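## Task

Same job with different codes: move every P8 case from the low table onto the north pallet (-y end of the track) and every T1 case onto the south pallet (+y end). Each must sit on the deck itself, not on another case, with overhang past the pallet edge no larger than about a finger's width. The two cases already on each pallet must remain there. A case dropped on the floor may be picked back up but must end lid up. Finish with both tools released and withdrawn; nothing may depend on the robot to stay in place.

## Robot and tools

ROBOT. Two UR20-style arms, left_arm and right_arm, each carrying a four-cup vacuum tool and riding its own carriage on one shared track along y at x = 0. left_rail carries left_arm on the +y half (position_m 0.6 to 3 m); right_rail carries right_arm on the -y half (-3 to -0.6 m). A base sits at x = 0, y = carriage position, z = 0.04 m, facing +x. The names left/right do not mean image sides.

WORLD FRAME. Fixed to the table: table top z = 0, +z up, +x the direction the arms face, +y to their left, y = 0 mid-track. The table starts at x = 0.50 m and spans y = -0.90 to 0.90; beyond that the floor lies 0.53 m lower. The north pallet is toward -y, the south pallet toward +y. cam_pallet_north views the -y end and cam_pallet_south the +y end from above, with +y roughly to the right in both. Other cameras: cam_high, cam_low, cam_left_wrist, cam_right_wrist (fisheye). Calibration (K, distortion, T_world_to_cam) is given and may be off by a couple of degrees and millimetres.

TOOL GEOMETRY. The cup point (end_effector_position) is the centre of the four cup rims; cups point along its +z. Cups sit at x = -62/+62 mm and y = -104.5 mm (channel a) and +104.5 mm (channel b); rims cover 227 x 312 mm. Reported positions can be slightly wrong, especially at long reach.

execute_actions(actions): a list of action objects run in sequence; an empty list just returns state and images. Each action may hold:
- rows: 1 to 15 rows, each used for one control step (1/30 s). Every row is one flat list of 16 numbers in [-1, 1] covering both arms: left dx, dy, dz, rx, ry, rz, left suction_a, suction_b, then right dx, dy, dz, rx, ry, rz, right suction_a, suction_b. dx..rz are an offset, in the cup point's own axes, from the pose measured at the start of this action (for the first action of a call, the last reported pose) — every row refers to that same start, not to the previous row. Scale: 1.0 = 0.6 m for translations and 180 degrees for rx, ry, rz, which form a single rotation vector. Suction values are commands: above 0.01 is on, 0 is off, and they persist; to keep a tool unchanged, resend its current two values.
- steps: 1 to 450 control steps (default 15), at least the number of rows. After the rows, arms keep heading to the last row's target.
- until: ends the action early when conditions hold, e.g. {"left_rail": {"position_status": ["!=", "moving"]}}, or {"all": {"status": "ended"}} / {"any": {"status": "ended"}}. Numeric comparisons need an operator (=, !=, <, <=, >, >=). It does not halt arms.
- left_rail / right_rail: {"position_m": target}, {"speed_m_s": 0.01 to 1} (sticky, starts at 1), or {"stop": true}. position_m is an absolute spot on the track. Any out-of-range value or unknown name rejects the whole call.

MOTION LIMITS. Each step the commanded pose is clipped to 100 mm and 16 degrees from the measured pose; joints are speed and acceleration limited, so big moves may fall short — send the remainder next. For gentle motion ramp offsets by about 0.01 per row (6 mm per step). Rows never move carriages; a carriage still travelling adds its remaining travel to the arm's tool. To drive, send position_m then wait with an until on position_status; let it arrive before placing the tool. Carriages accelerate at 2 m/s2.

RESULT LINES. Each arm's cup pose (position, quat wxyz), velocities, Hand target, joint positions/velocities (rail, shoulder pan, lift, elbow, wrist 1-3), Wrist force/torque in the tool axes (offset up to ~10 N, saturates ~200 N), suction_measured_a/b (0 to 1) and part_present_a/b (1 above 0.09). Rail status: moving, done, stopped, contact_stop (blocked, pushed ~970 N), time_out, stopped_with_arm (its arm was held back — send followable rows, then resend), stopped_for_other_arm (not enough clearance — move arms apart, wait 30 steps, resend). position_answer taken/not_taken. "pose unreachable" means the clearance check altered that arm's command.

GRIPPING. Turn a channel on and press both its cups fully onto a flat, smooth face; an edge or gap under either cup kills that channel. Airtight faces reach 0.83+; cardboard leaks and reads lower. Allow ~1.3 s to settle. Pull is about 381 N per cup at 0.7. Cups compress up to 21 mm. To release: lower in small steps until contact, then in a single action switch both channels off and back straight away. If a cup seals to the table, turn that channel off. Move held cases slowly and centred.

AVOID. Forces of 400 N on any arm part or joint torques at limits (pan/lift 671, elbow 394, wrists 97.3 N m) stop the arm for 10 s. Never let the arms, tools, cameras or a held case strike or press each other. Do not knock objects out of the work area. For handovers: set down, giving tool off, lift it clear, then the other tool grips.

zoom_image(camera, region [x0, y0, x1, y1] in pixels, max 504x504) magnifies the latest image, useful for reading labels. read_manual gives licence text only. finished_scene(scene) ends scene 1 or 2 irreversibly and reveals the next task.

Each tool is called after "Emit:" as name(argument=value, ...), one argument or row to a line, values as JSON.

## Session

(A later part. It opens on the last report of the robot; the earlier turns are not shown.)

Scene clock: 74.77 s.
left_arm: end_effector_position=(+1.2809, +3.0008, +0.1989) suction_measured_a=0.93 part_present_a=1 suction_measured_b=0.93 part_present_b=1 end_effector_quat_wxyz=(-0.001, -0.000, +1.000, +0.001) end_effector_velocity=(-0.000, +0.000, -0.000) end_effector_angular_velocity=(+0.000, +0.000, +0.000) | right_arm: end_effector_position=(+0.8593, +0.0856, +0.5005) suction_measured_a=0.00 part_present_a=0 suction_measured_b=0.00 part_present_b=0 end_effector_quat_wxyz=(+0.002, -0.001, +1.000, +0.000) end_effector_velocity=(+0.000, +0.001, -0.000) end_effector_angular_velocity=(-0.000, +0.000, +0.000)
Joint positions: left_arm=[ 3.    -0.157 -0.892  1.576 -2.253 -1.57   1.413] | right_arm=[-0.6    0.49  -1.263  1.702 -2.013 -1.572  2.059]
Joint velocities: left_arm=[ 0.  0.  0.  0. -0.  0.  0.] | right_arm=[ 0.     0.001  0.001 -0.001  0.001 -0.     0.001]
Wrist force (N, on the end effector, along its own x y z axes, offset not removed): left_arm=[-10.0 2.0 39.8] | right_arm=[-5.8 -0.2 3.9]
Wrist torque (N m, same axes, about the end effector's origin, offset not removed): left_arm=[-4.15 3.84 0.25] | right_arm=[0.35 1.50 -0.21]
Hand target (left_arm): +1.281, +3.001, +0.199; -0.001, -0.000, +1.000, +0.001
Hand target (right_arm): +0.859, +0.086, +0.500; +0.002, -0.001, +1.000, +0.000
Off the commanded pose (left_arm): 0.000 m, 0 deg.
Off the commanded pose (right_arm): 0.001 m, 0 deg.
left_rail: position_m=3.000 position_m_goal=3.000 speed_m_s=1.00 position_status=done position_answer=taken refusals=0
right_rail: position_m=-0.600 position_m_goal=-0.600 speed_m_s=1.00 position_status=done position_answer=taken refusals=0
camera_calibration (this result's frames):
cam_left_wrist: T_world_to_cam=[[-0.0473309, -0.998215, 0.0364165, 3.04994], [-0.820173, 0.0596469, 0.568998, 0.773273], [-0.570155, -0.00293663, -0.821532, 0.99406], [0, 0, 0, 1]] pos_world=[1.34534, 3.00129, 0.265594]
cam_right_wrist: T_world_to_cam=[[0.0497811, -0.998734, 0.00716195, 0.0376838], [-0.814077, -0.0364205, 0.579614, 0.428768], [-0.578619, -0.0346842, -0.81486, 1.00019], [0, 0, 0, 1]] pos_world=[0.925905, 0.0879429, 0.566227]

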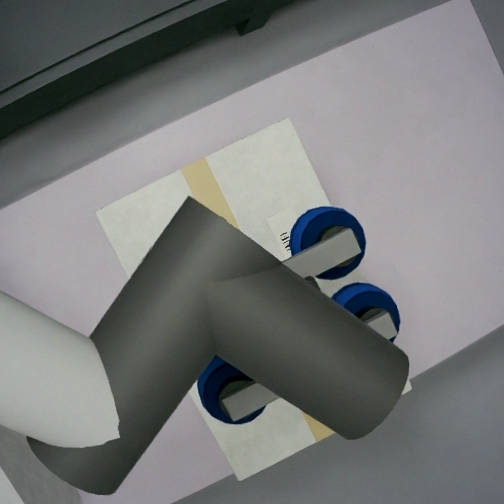

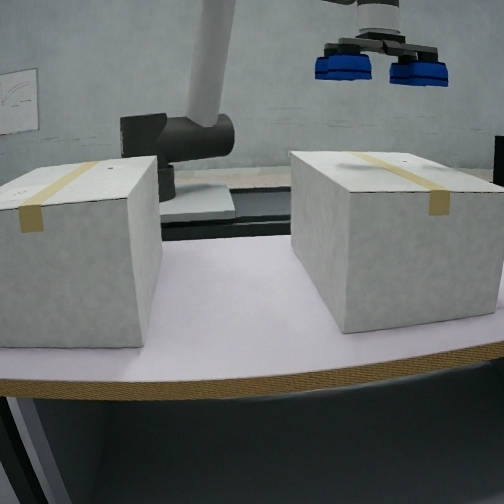

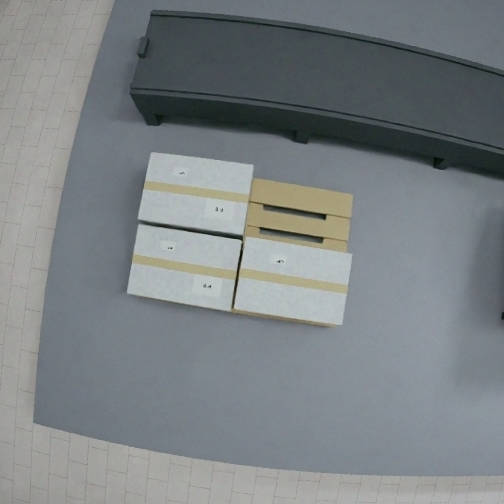

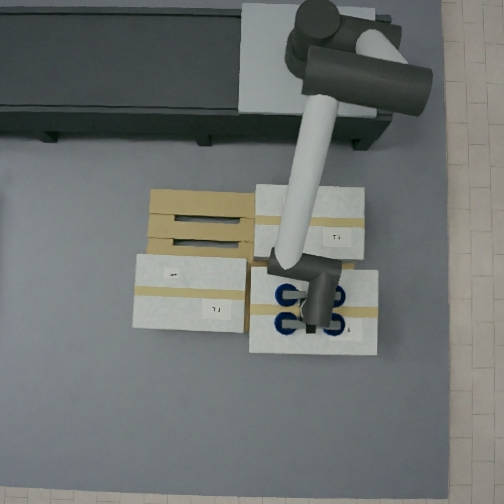

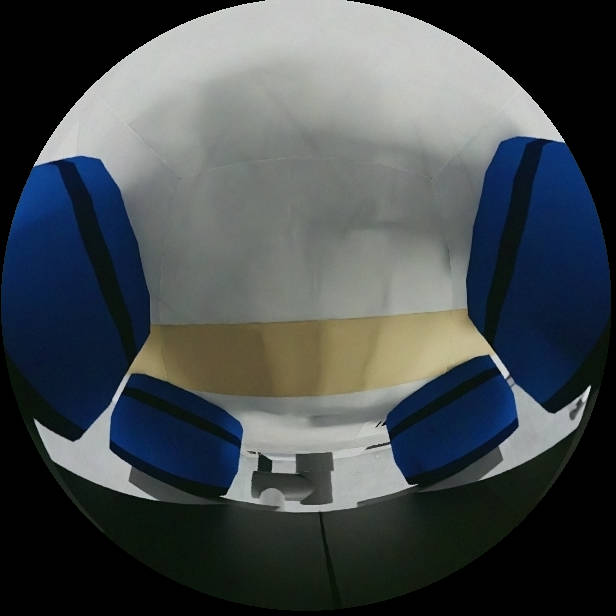

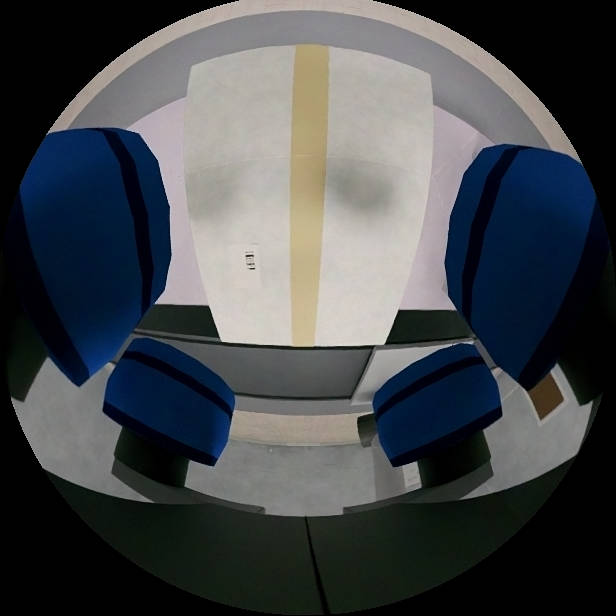

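Emit:
execute_actions(
  actions=[
    {"rows":[[0,0,0.1,0,0,0.005,1,1,0,-0.013,0.1,0,0,0,1,1],[0,0,0.2,0,0,0.005,1,1,0,-0.013,0.2,0,0,0,1,1],[0,0,0.3,0,0,0.005,1,1,0,-0.013,0.3,0,0,0,1,1],[0,0,0.4,0,0,0.005,1,1,0,-0.013,0.362,0,0,0,1,1],[0,0,0.548,0,0,0.005,1,1,0,-0.013,0.362,0,0,0,1,1]],"steps":60},
  ],
)

Emit:
zoom_image(
  camera="cam_pallet_south",
  region=[120,160,420,370],
)

Scene clock: 82.50 s.
left_arm: end_effector_position=(+1.2806, +3.0008, -0.1302) suction_measured_a=0.93 part_present_a=1 suction_measured_b=0.93 part_present_b=1 end_effector_quat_wxyz=(-0.001, +0.007, +1.000, +0.001) end_effector_velocity=(-0.000, +0.000, -0.000) end_effector_angular_velocity=(+0.000, +0.000, +0.000) | right_arm: end_effector_position=(+0.8598, +0.0780, +0.2831) suction_measured_a=0.90 part_present_a=1 suction_measured_b=0.90 part_present_b=1 end_effector_quat_wxyz=(+0.002, -0.001, +1.000, +0.000) end_effector_velocity=(+0.000, +0.000, -0.000) end_effector_angular_velocity=(-0.000, +0.000, -0.000)
Joint positions: left_arm=[ 3.    -0.157 -0.608  1.6   -2.562 -1.57   1.428] | right_arm=[-0.6    0.484 -1.126  1.852 -2.3   -1.572  2.052]
Joint velocities: left_arm=[ 0.  0.  0. -0.  0.  0. -0.] | right_arm=[ 0.  0.  0.  0. -0. -0.  0.]
Wrist force (N, on the end effector, along its own x y z axes, offset not removed): left_arm=[-7.9 1.9 37.8] | right_arm=[-3.2 1.7 26.5]
Wrist torque (N m, same axes, about the end effector's origin, offset not removed): left_arm=[-4.13 3.50 0.36] | right_arm=[2.41 -1.80 -0.32]
Hand target (left_arm): +1.281, +3.001, -0.130; -0.001, +0.007, +1.000, +0.001
Hand target (right_arm): +0.860, +0.078, +0.283; +0.002, -0.001, +1.000, +0.000
Off the commanded pose (left_arm): 0.001 m, 0 deg.
Off the commanded pose (right_arm): 0.000 m, 0 deg.
left_rail: position_m=3.000 position_m_goal=3.000 speed_m_s=1.00 position_status=done position_answer=taken refusals=0
right_rail: position_m=-0.600 position_m_goal=-0.600 speed_m_s=1.00 position_status=done position_answer=taken refusals=0
camera_calibration (this result's frames):
cam_left_wrist: T_world_to_cam=[[-0.0630039, -0.997348, 0.0364391, 3.07941], [-0.819125, 0.0725346, 0.56901, 0.920314], [-0.570144, 0.0060017, -0.821523, 0.696746], [0, 0, 0, 1]] pos_world=[1.34511, 3.0003, -0.0634856]
cam_right_wrist: T_world_to_cam=[[0.0497431, -0.998736, 0.00718781, 0.0316399], [-0.814075, -0.0363744, 0.57962, 0.554817], [-0.578626, -0.0346835, -0.814855, 0.823057], [0, 0, 0, 1]] pos_world=[0.926331, 0.0803276, 0.348862]

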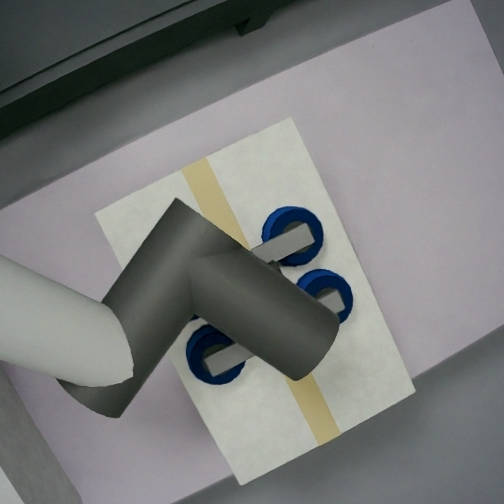

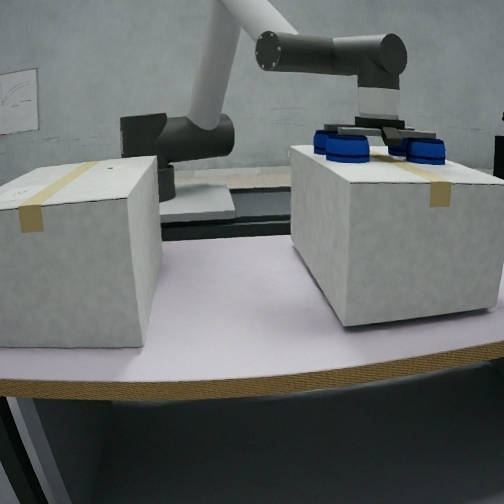

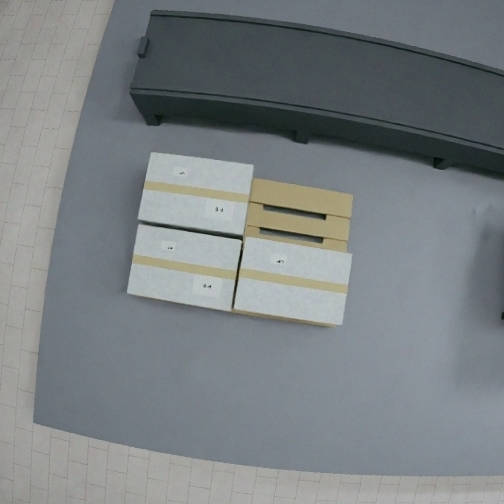

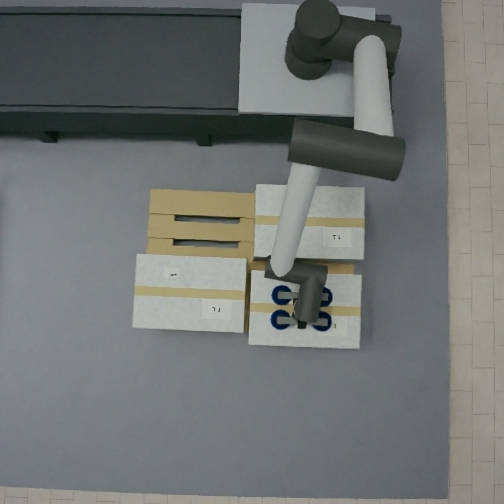

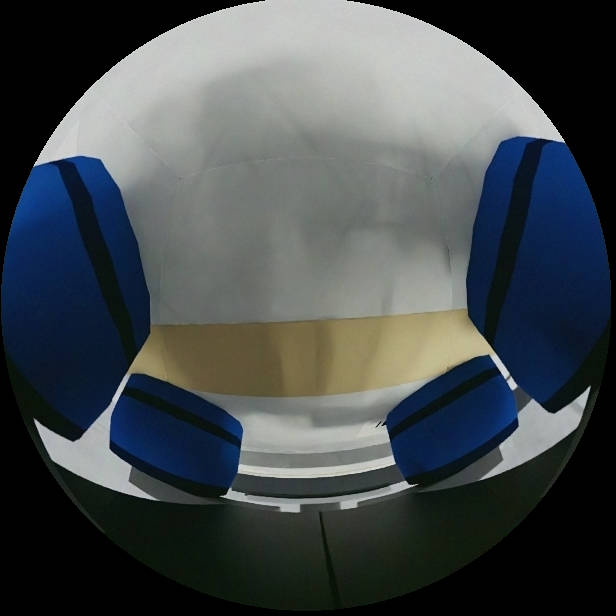

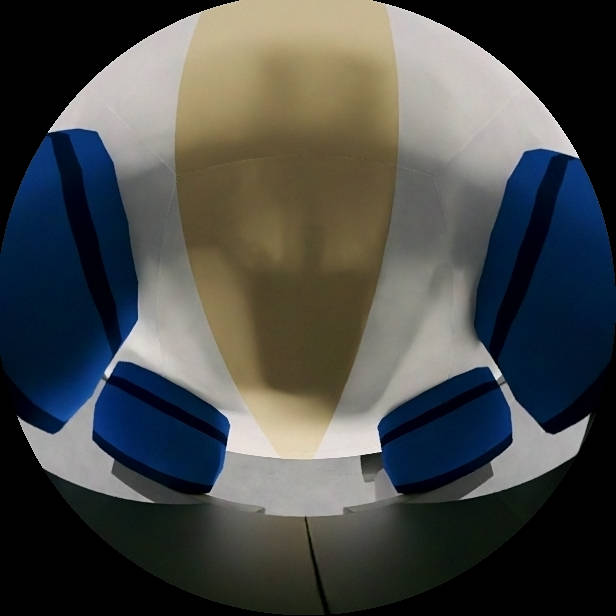

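Region (120, 160, 420, 370) of cam_pallet_south's 504x504 image, scaled by 1.680, with more detail than that image has; it fills the top 353 rows of this view, and the rest is white.

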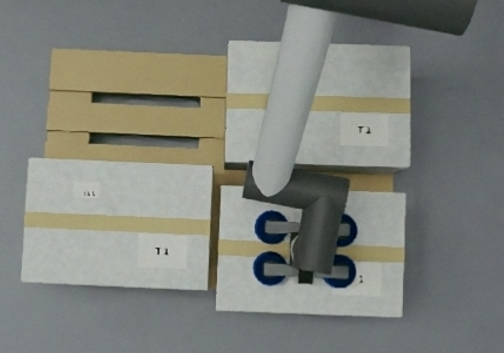

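Emit:
execute_actions(
  actions=[
    {"rows":[[0.075,0,0.01,0,0,0,1,1,0,0,-0.67,0,0,0,1,1]],"steps":40},
    {"rows":[[0,0,-1,0,0,0,0,0,0,-0.75,0,0,0,-0.492,1,1]],"steps":55},
    {"rows":[[0.63,0,0,0,0,-0.005,0,0,0,0,0,0,0,0,1,1]],"steps":30,"right_rail":{"position_m":-2.653},"left_rail":{"position_m":0.6}},
    {"steps":150,"until":{"all":{"status":"ended"}}},
    {"rows":[[0,-0.703,0,0,0,0,0,0,0,0.058,0.75,0,0,0,1,1]],"steps":45},
    {"rows":[[0,-0.703,0,0,0,0,0,0,0,0,0,0,0,0,1,1]],"steps":40},
    {"rows":[[0,-0.703,0,0,0,0,0,0,0,0,0,0,0,0,1,1]],"steps":50},
  ],
)

Emit:
zoom_image(
  camera="cam_pallet_north",
  region=[120,130,400,340],
)

Scene clock: 103.00 s.
left_arm: end_effector_position=(+0.8591, -0.6583, +0.4639) suction_measured_a=0.00 part_present_a=0 suction_measured_b=0.00 part_present_b=0 end_effector_quat_wxyz=(+0.000, -0.000, +1.000, +0.001) end_effector_velocity=(+0.000, -0.000, -0.000) end_effector_angular_velocity=(+0.000, +0.000, -0.000) | right_arm: end_effector_position=(+0.8256, -2.4249, +0.2346) suction_measured_a=0.90 part_present_a=1 suction_measured_b=0.90 part_present_b=1 end_effector_quat_wxyz=(-0.001, +0.699, -0.716, +0.002) end_effector_velocity=(-0.000, +0.000, +0.000) end_effector_angular_velocity=(+0.000, -0.000, +0.000)
Joint positions: left_arm=[ 0.6   -1.104 -0.749  0.902 -1.722 -1.57   0.466] | right_arm=[-2.653  0.033 -1.294  2.222 -2.502 -1.572  0.057]
Joint velocities: left_arm=[ 0.    -0.     0.001 -0.001  0.001 -0.    -0.   ] | right_arm=[ 0.  0. -0.  0. -0.  0. -0.]
Wrist force (N, on the end effector, along its own x y z axes, offset not removed): left_arm=[-8.4 2.6 -1.4] | right_arm=[-1.4 0.1 33.3]
Wrist torque (N m, same axes, about the end effector's origin, offset not removed): left_arm=[0.45 1.29 0.31] | right_arm=[2.21 -2.21 -0.22]
Hand target (left_arm): +0.859, -0.658, +0.464; +0.000, -0.000, +1.000, +0.001
Hand target (right_arm): +0.826, -2.425, +0.235; -0.001, +0.699, -0.716, +0.002
Off the commanded pose (left_arm): 0.000 m, 0 deg.
Off the commanded pose (right_arm): 0.000 m, 0 deg.
left_rail: position_m=0.600 position_m_goal=0.600 speed_m_s=1.00 position_status=done position_answer=taken refusals=0
right_rail: position_m=-2.653 position_m_goal=-2.653 speed_m_s=1.00 position_status=done position_answer=taken refusals=0
camera_calibration (this result's frames):
cam_left_wrist: T_world_to_cam=[[-0.0474136, -0.998234, 0.035791, -0.631865], [-0.821129, 0.0593542, 0.567647, 0.496027], [-0.568769, -0.00247481, -0.822493, 0.960136], [0, 0, 0, 1]] pos_world=[0.923439, -0.657815, 0.530753]
cam_right_wrist: T_world_to_cam=[[0.999655, 0.0237786, 0.011144, -0.77175], [0.0127955, -0.811633, 0.584027, -2.09957], [0.0229322, -0.583683, -0.811658, -1.15175], [0, 0, 0, 1]] pos_world=[0.824761, -2.35798, 0.299981]

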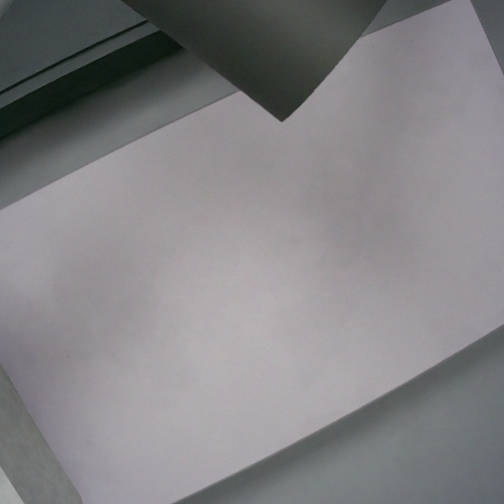

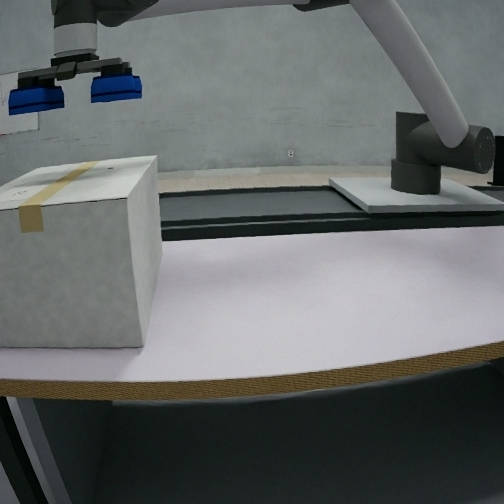

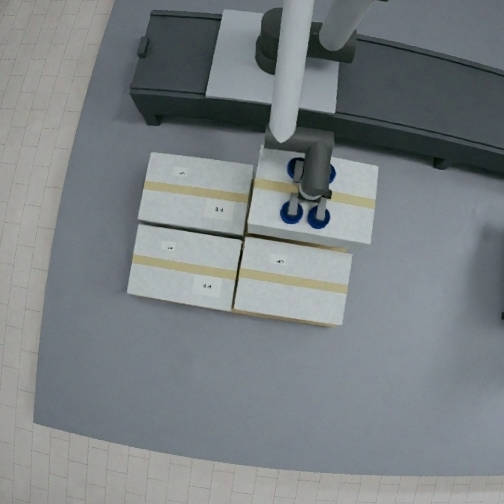

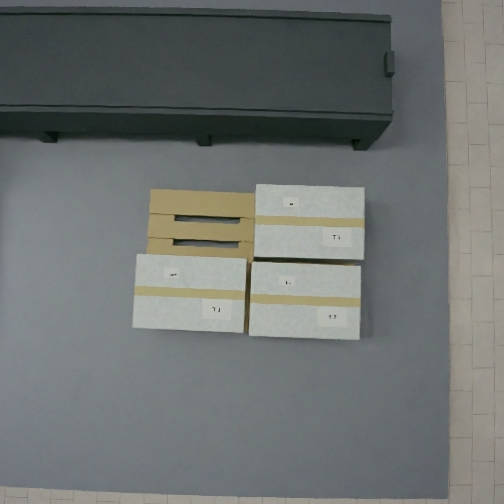

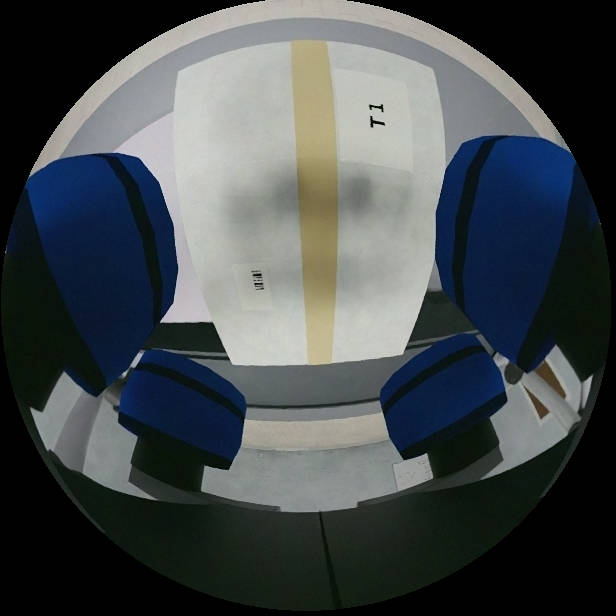

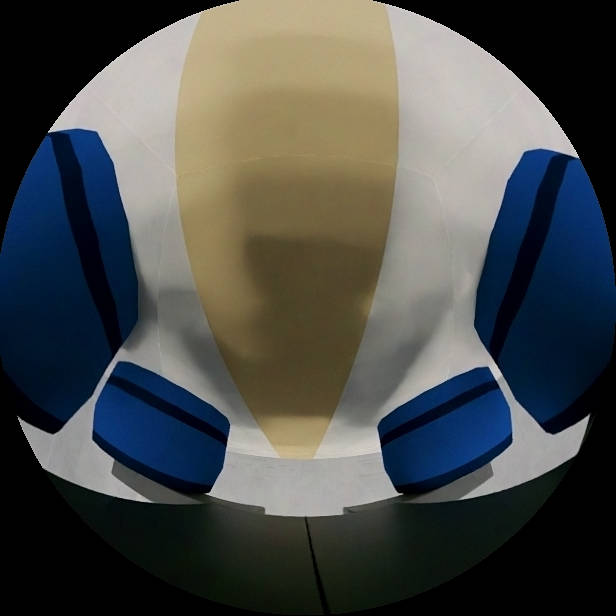

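Region (120, 130, 400, 340) of cam_pallet_north's 504x504 image, scaled by 1.800, with more detail than that image has; it fills the top 378 rows of this view, and the rest is white.

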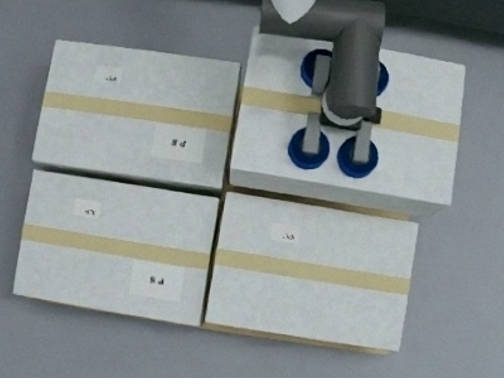

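Emit:
execute_actions(
  actions=[
    {"rows":[[0,-0.02,0.1,0,0,0,1,1,0,0,0.1,0,0,0,1,1],[0,-0.02,0.2,0,0,0,1,1,0,0,0.2,0,0,0,1,1],[0,-0.02,0.287,0,0,0,1,1,0,0,0.3,0,0,0,1,1],[0,-0.02,0.287,0,0,0,1,1,0,0,0.4,0,0,0,1,1],[0,-0.02,0.287,0,0,0,1,1,0,0,0.558,0,0,0,1,1]],"steps":60},
  ],
)

Emit:
zoom_image(
  camera="cam_pallet_north",
  region=[120,130,400,340],
)

Scene clock: 111.33 s.
left_arm: end_effector_position=(+0.8591, -0.6703, +0.2917) suction_measured_a=0.93 part_present_a=1 suction_measured_b=0.93 part_present_b=1 end_effector_quat_wxyz=(+0.000, -0.000, +1.000, +0.001) end_effector_velocity=(+0.000, +0.000, -0.000) end_effector_angular_velocity=(+0.000, +0.000, +0.000) | right_arm: end_effector_position=(+0.8261, -2.4249, -0.1006) suction_measured_a=0.90 part_present_a=1 suction_measured_b=0.90 part_present_b=1 end_effector_quat_wxyz=(-0.001, +0.699, -0.716, +0.002) end_effector_velocity=(-0.000, +0.000, -0.000) end_effector_angular_velocity=(-0.000, +0.000, +0.000)
Joint positions: left_arm=[ 0.6   -1.108 -0.677  1.007 -1.899 -1.57   0.462] | right_arm=[-2.653  0.033 -0.826  2.275 -3.023 -1.572  0.057]
Joint velocities: left_arm=[ 0.  0.  0.  0. -0. -0.  0.] | right_arm=[ 0.  0.  0. -0. -0.  0.  0.]
Wrist force (N, on the end effector, along its own x y z axes, offset not removed): left_arm=[-9.5 2.4 12.6] | right_arm=[-3.3 1.7 27.1]
Wrist torque (N m, same axes, about the end effector's origin, offset not removed): left_arm=[-0.40 -0.14 0.36] | right_arm=[2.25 -1.96 -0.13]
Hand target (left_arm): +0.859, -0.670, +0.292; +0.000, -0.000, +1.000, +0.001
Hand target (right_arm): +0.826, -2.425, -0.101; -0.001, +0.699, -0.716, +0.002
Off the commanded pose (left_arm): 0.000 m, 0 deg.
Off the commanded pose (right_arm): 0.001 m, 0 deg.
left_rail: position_m=0.600 position_m_goal=0.600 speed_m_s=1.00 position_status=done position_answer=taken refusals=0
right_rail: position_m=-2.653 position_m_goal=-2.653 speed_m_s=1.00 position_status=done position_answer=taken refusals=0
camera_calibration (this result's frames):
cam_left_wrist: T_world_to_cam=[[-0.0474235, -0.998232, 0.0358221, -0.637722], [-0.821142, 0.05938, 0.567626, 0.594551], [-0.56875, -0.00249614, -0.822507, 0.818419], [0, 0, 0, 1]] pos_world=[0.923444, -0.669856, 0.358516]
cam_right_wrist: T_world_to_cam=[[0.999655, 0.0237786, 0.0111499, -0.768537], [0.0127921, -0.811634, 0.584027, -1.90374], [0.0229369, -0.583683, -0.811658, -1.42386], [0, 0, 0, 1]] pos_world=[0.825284, -2.35794, -0.0352807]

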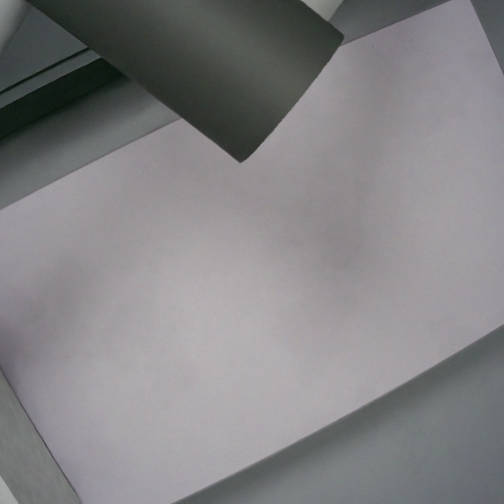

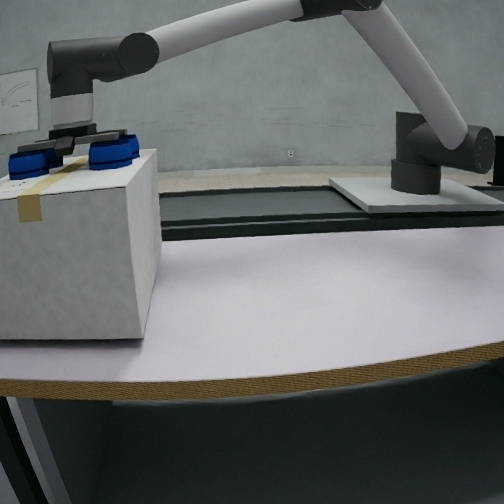

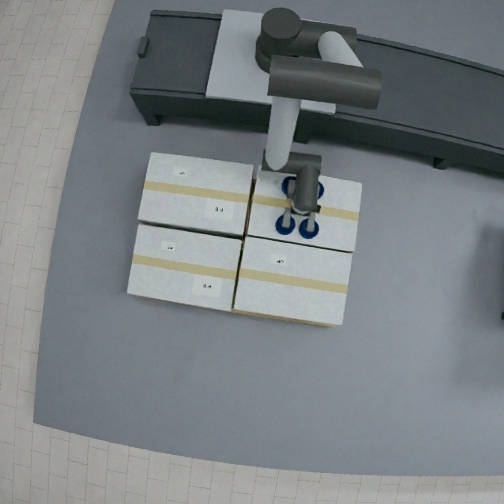

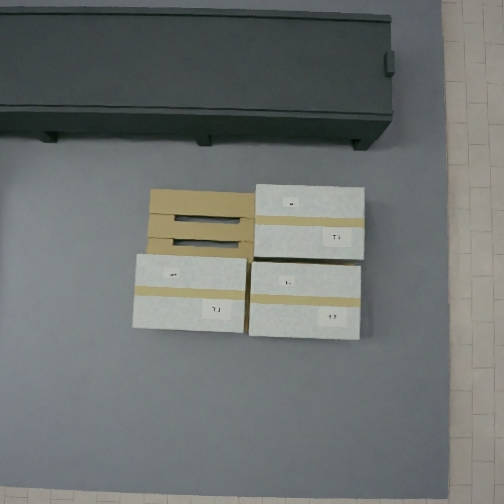

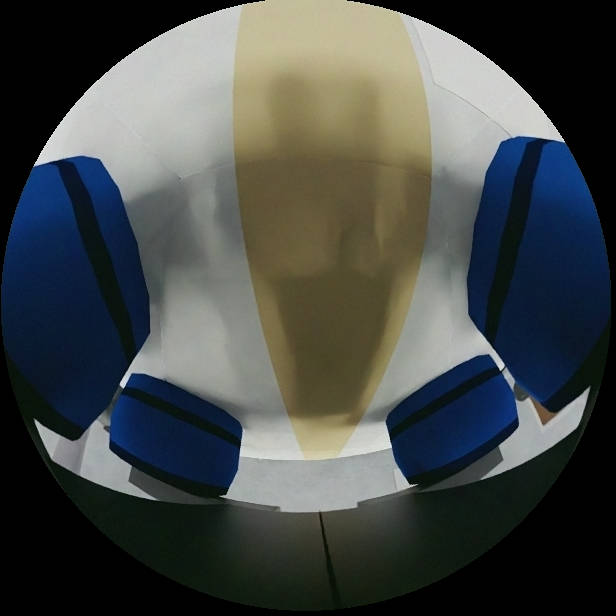

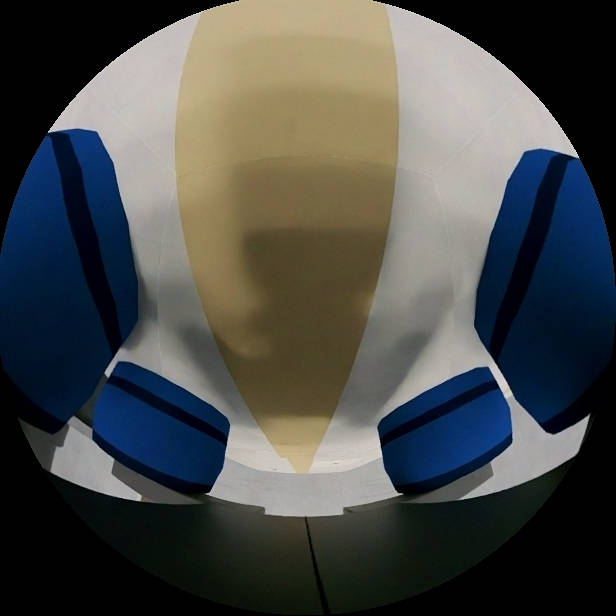

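Region (120, 130, 400, 340) of cam_pallet_north's 504x504 image, scaled by 1.800, with more detail than that image has; it fills the top 378 rows of this view, and the rest is white.

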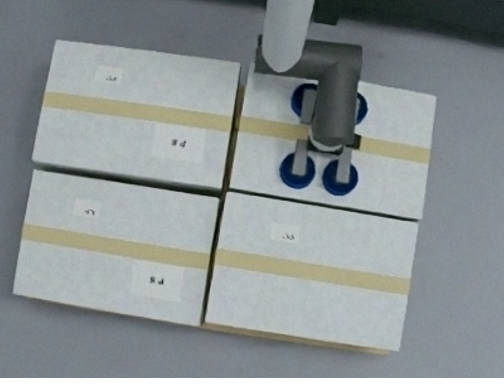

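Emit:
execute_actions(
  actions=[
    {"rows":[[0,0,-0.28,0,0,0,1,1,0.017,0,0.01,0,0,0,1,1]],"steps":30},
    {"rows":[[0,0.85,0,0,0,0,1,1,0,0,-0.8,0,0,0,0,0]],"steps":45},
    {"rows":[[0,0.85,0,0,0,-0.495,1,1,0,0,0,0,0,0,0,0]],"steps":55,"left_rail":{"position_m":2.67}},
    {"steps":150,"until":{"all":{"status":"ended"}}},
    {"rows":[[0,0.083,0.4,0,0,0,1,1,0,0,0,0,0,0,0,0]],"steps":40},
  ],
)

Emit:
zoom_image(
  camera="cam_pallet_south",
  region=[100,140,400,350],
)

Scene clock: 129.20 s.
left_arm: end_effector_position=(+0.8086, +2.4198, +0.2202) suction_measured_a=0.93 part_present_a=1 suction_measured_b=0.93 part_present_b=1 end_effector_quat_wxyz=(-0.000, +0.702, -0.712, -0.001) end_effector_velocity=(-0.000, -0.000, -0.000) end_effector_angular_velocity=(+0.000, +0.000, -0.000) | right_arm: end_effector_position=(+0.8251, -2.4350, +0.3736) suction_measured_a=0.00 part_present_a=0 suction_measured_b=0.00 part_present_b=0 end_effector_quat_wxyz=(-0.001, +0.699, -0.716, +0.002) end_effector_velocity=(-0.000, +0.000, +0.000) end_effector_angular_velocity=(-0.000, -0.000, -0.000)
Joint positions: left_arm=[ 2.67  -0.54  -1.286  2.241 -2.525 -1.57  -0.525] | right_arm=[-2.653  0.021 -1.441  2.141 -2.275 -1.572  0.045]
Joint velocities: left_arm=[ 0. -0.  0.  0. -0.  0. -0.] | right_arm=[ 0.  0. -0.  0. -0. -0.  0.]
Wrist force (N, on the end effector, along its own x y z axes, offset not removed): left_arm=[-9.6 0.6 9.2] | right_arm=[-2.2 -4.2 0.7]
Wrist torque (N m, same axes, about the end effector's origin, offset not removed): left_arm=[-0.66 -0.21 0.31] | right_arm=[-0.05 0.95 -0.13]
Hand target (left_arm): +0.809, +2.420, +0.220; -0.000, +0.702, -0.712, -0.001
Hand target (right_arm): +0.825, -2.435, +0.374; -0.001, +0.699, -0.716, +0.002
Off the commanded pose (left_arm): 0.001 m, 0 deg.
Off the commanded pose (right_arm): 0.000 m, 0 deg.
left_rail: position_m=2.670 position_m_goal=2.670 speed_m_s=1.00 position_status=done position_answer=taken refusals=0
right_rail: position_m=-2.653 position_m_goal=-2.653 speed_m_s=1.00 position_status=done position_answer=taken refusals=0
camera_calibration (this result's frames):
cam_left_wrist: T_world_to_cam=[[0.997328, -0.0630815, 0.0368382, -0.660757], [-0.0728408, -0.820602, 0.566839, 1.93469], [-0.00552761, -0.568008, -0.823004, 1.65176], [0, 0, 0, 1]] pos_world=[0.809047, 2.48414, 0.287089]
cam_right_wrist: T_world_to_cam=[[0.999655, 0.0237912, 0.0111634, -0.77247], [0.0127935, -0.811609, 0.584061, -2.18887], [0.0229558, -0.583716, -0.811633, -1.04495], [0, 0, 0, 1]] pos_world=[0.824194, -2.36809, 0.438939]

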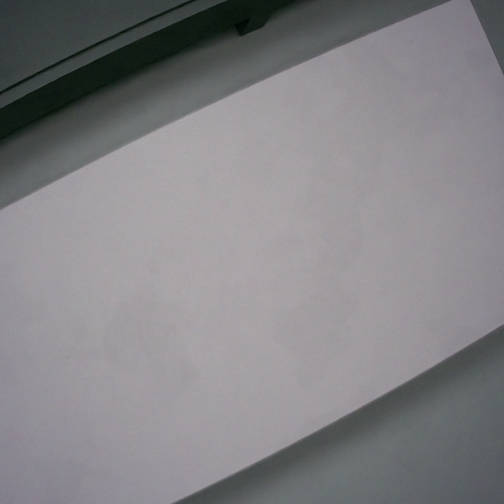

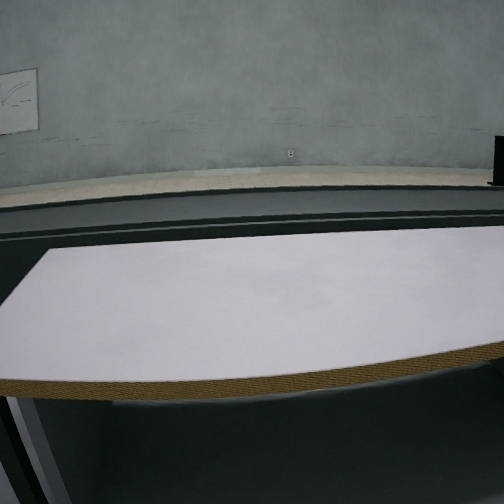

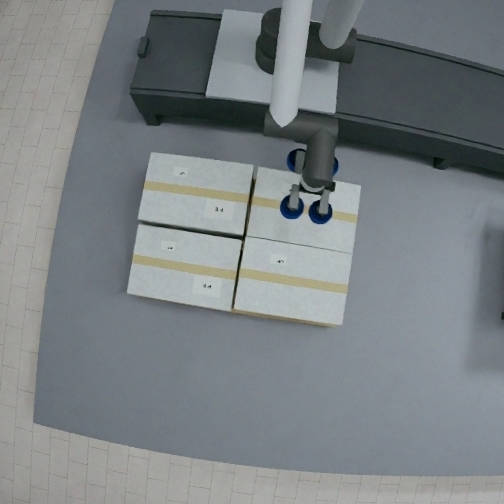

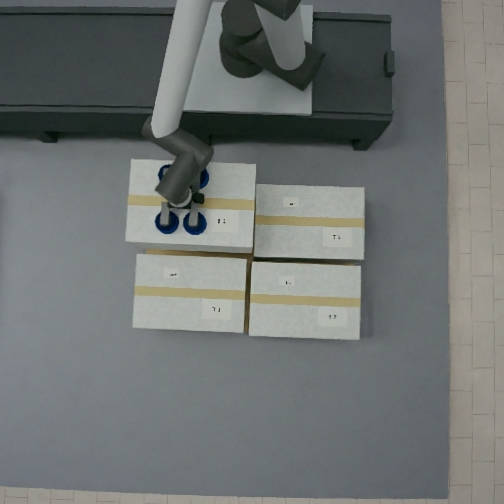

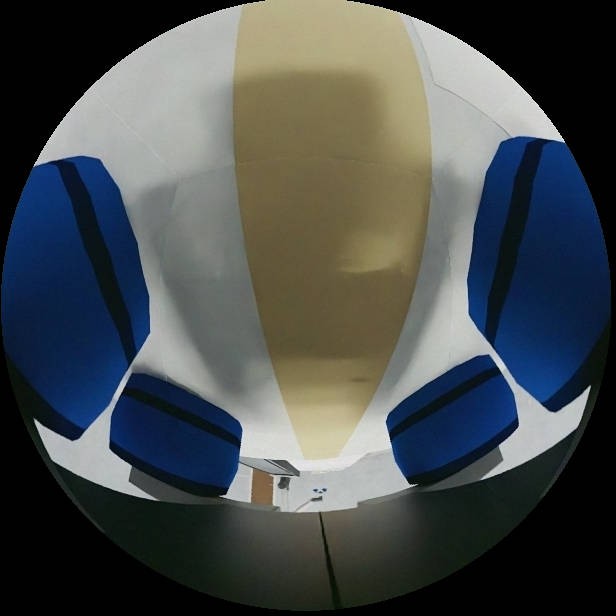

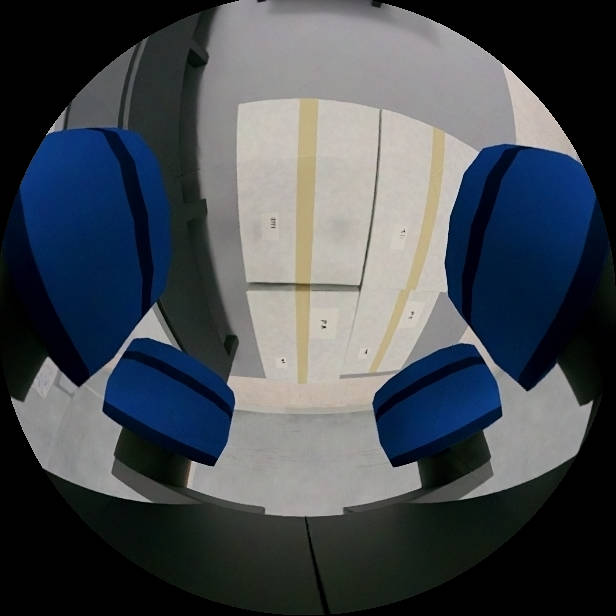

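Region (100, 140, 400, 350) of cam_pallet_south's 504x504 image, scaled by 1.680, with more detail than that image has; it fills the top 353 rows of this view, and the rest is white.

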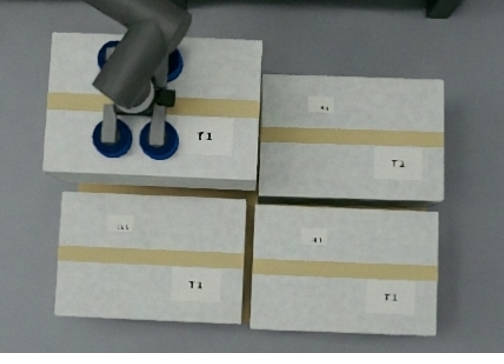

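Emit:
execute_actions(
  actions=[
    {"rows":[[0.03,-0.017,0,0,0,0,1,1,0,0,0,0,0,0,0,0]],"steps":20},
    {"rows":[[0,0,0.1,0,0,0,1,1,0,0,0,0,0,0,0,0],[0,0,0.2,0,0,0,1,1,0,0,0,0,0,0,0,0],[0,0,0.3,0,0,0,1,1,0,0,0,0,0,0,0,0],[0,0,0.4,0,0,0,1,1,0,0,0,0,0,0,0,0],[0,0,0.525,0,0,0,1,1,0,0,0,0,0,0,0,0]],"steps":50},
  ],
)

Emit:
zoom_image(
  camera="cam_pallet_south",
  region=[100,140,400,350],
)

Scene clock: 138.17 s.
left_arm: end_effector_position=(+0.8182, +2.4018, -0.0954) suction_measured_a=0.93 part_present_a=1 suction_measured_b=0.93 part_present_b=1 end_effector_quat_wxyz=(-0.000, +0.702, -0.712, -0.001) end_effector_velocity=(-0.000, +0.000, -0.000) end_effector_angular_velocity=(+0.000, +0.000, -0.000) | right_arm: end_effector_position=(+0.8251, -2.4350, +0.3736) suction_measured_a=0.00 part_present_a=0 suction_measured_b=0.00 part_present_b=0 end_effector_quat_wxyz=(-0.001, +0.699, -0.716, +0.002) end_effector_velocity=(+0.000, -0.000, -0.000) end_effector_angular_velocity=(-0.000, +0.000, -0.000)
Joint positions: left_arm=[ 2.67  -0.553 -0.835  2.268 -3.003 -1.57  -0.538] | right_arm=[-2.653  0.021 -1.441  2.141 -2.275 -1.572  0.045]
Joint velocities: left_arm=[ 0.  0.  0. -0. -0.  0.  0.] | right_arm=[ 0. -0.  0. -0.  0.  0.  0.]
Wrist force (N, on the end effector, along its own x y z axes, offset not removed): left_arm=[-10.9 2.8 11.5] | right_arm=[-7.4 2.6 0.4]
Wrist torque (N m, same axes, about the end effector's origin, offset not removed): left_arm=[-0.35 -0.12 0.35] | right_arm=[0.83 1.75 -0.25]
Hand target (left_arm): +0.818, +2.402, -0.095; -0.000, +0.702, -0.712, -0.001
Hand target (right_arm): +0.825, -2.435, +0.374; -0.001, +0.699, -0.716, +0.002
Off the commanded pose (left_arm): 0.001 m, 0 deg.
Off the commanded pose (right_arm): 0.000 m, 0 deg.
left_rail: position_m=2.670 position_m_goal=2.670 speed_m_s=1.00 position_status=done position_answer=taken refusals=0
right_rail: position_m=-2.653 position_m_goal=-2.653 speed_m_s=1.00 position_status=done position_answer=taken refusals=0
camera_calibration (this result's frames):
cam_left_wrist: T_world_to_cam=[[0.997327, -0.0630799, 0.0368719, -0.659935], [-0.0728588, -0.820624, 0.566804, 2.09953], [-0.00549599, -0.567976, -0.823027, 1.38177], [0, 0, 0, 1]] pos_world=[0.818734, 2.4661, -0.0284562]
cam_right_wrist: T_world_to_cam=[[0.999655, 0.0237912, 0.0111635, -0.77247], [0.0127934, -0.811609, 0.584061, -2.18887], [0.0229559, -0.583716, -0.811633, -1.04495], [0, 0, 0, 1]] pos_world=[0.824194, -2.36809, 0.438939]

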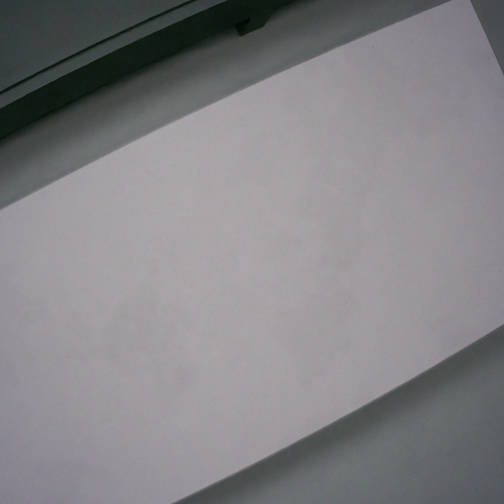

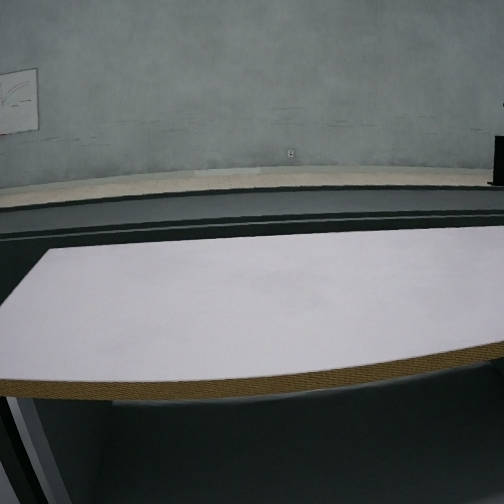

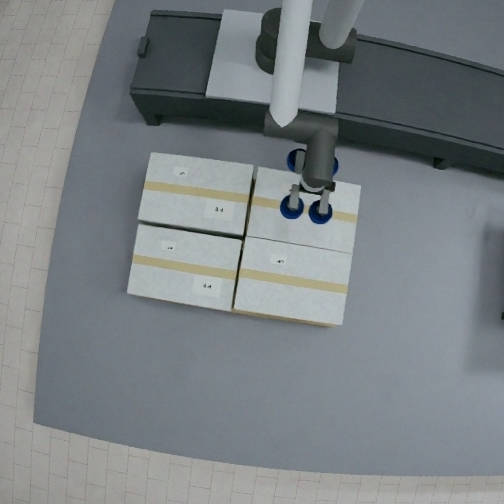

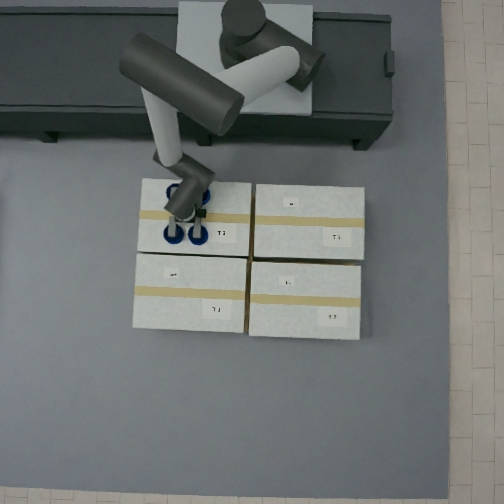

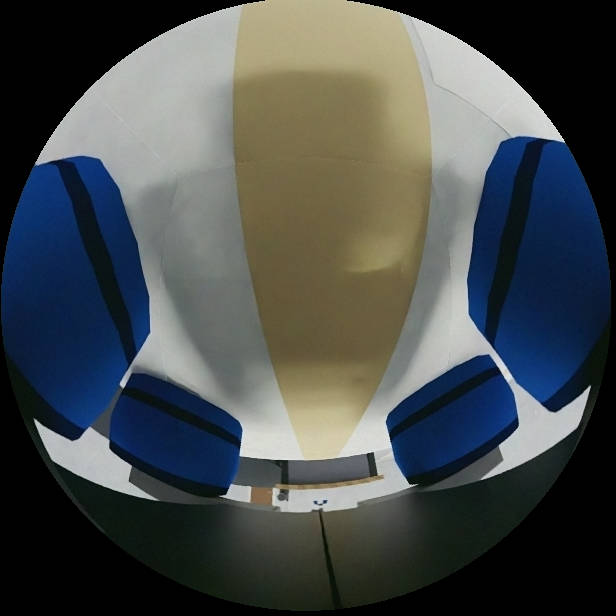

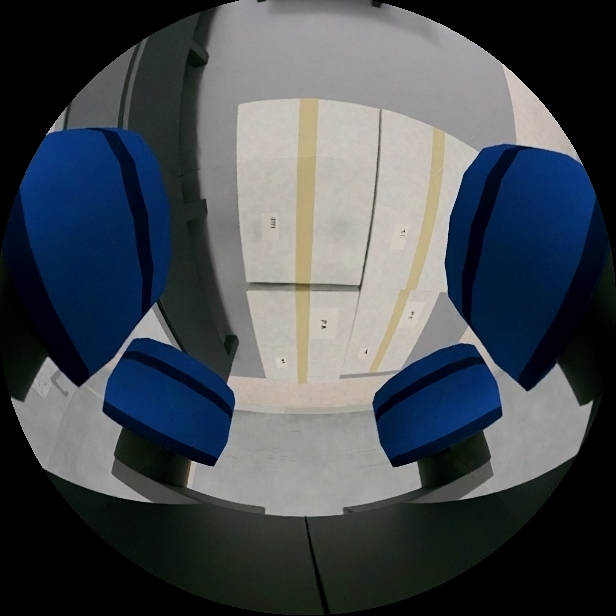

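Region (100, 140, 400, 350) of cam_pallet_south's 504x504 image, scaled by 1.680, with more detail than that image has; it fills the top 353 rows of this view, and the rest is white.

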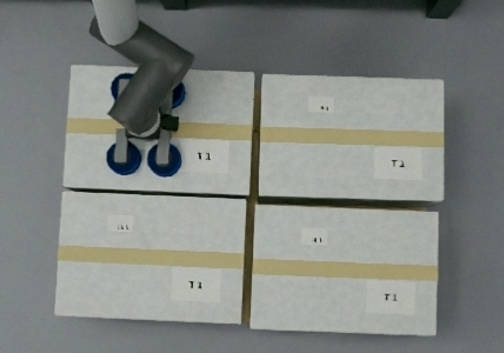

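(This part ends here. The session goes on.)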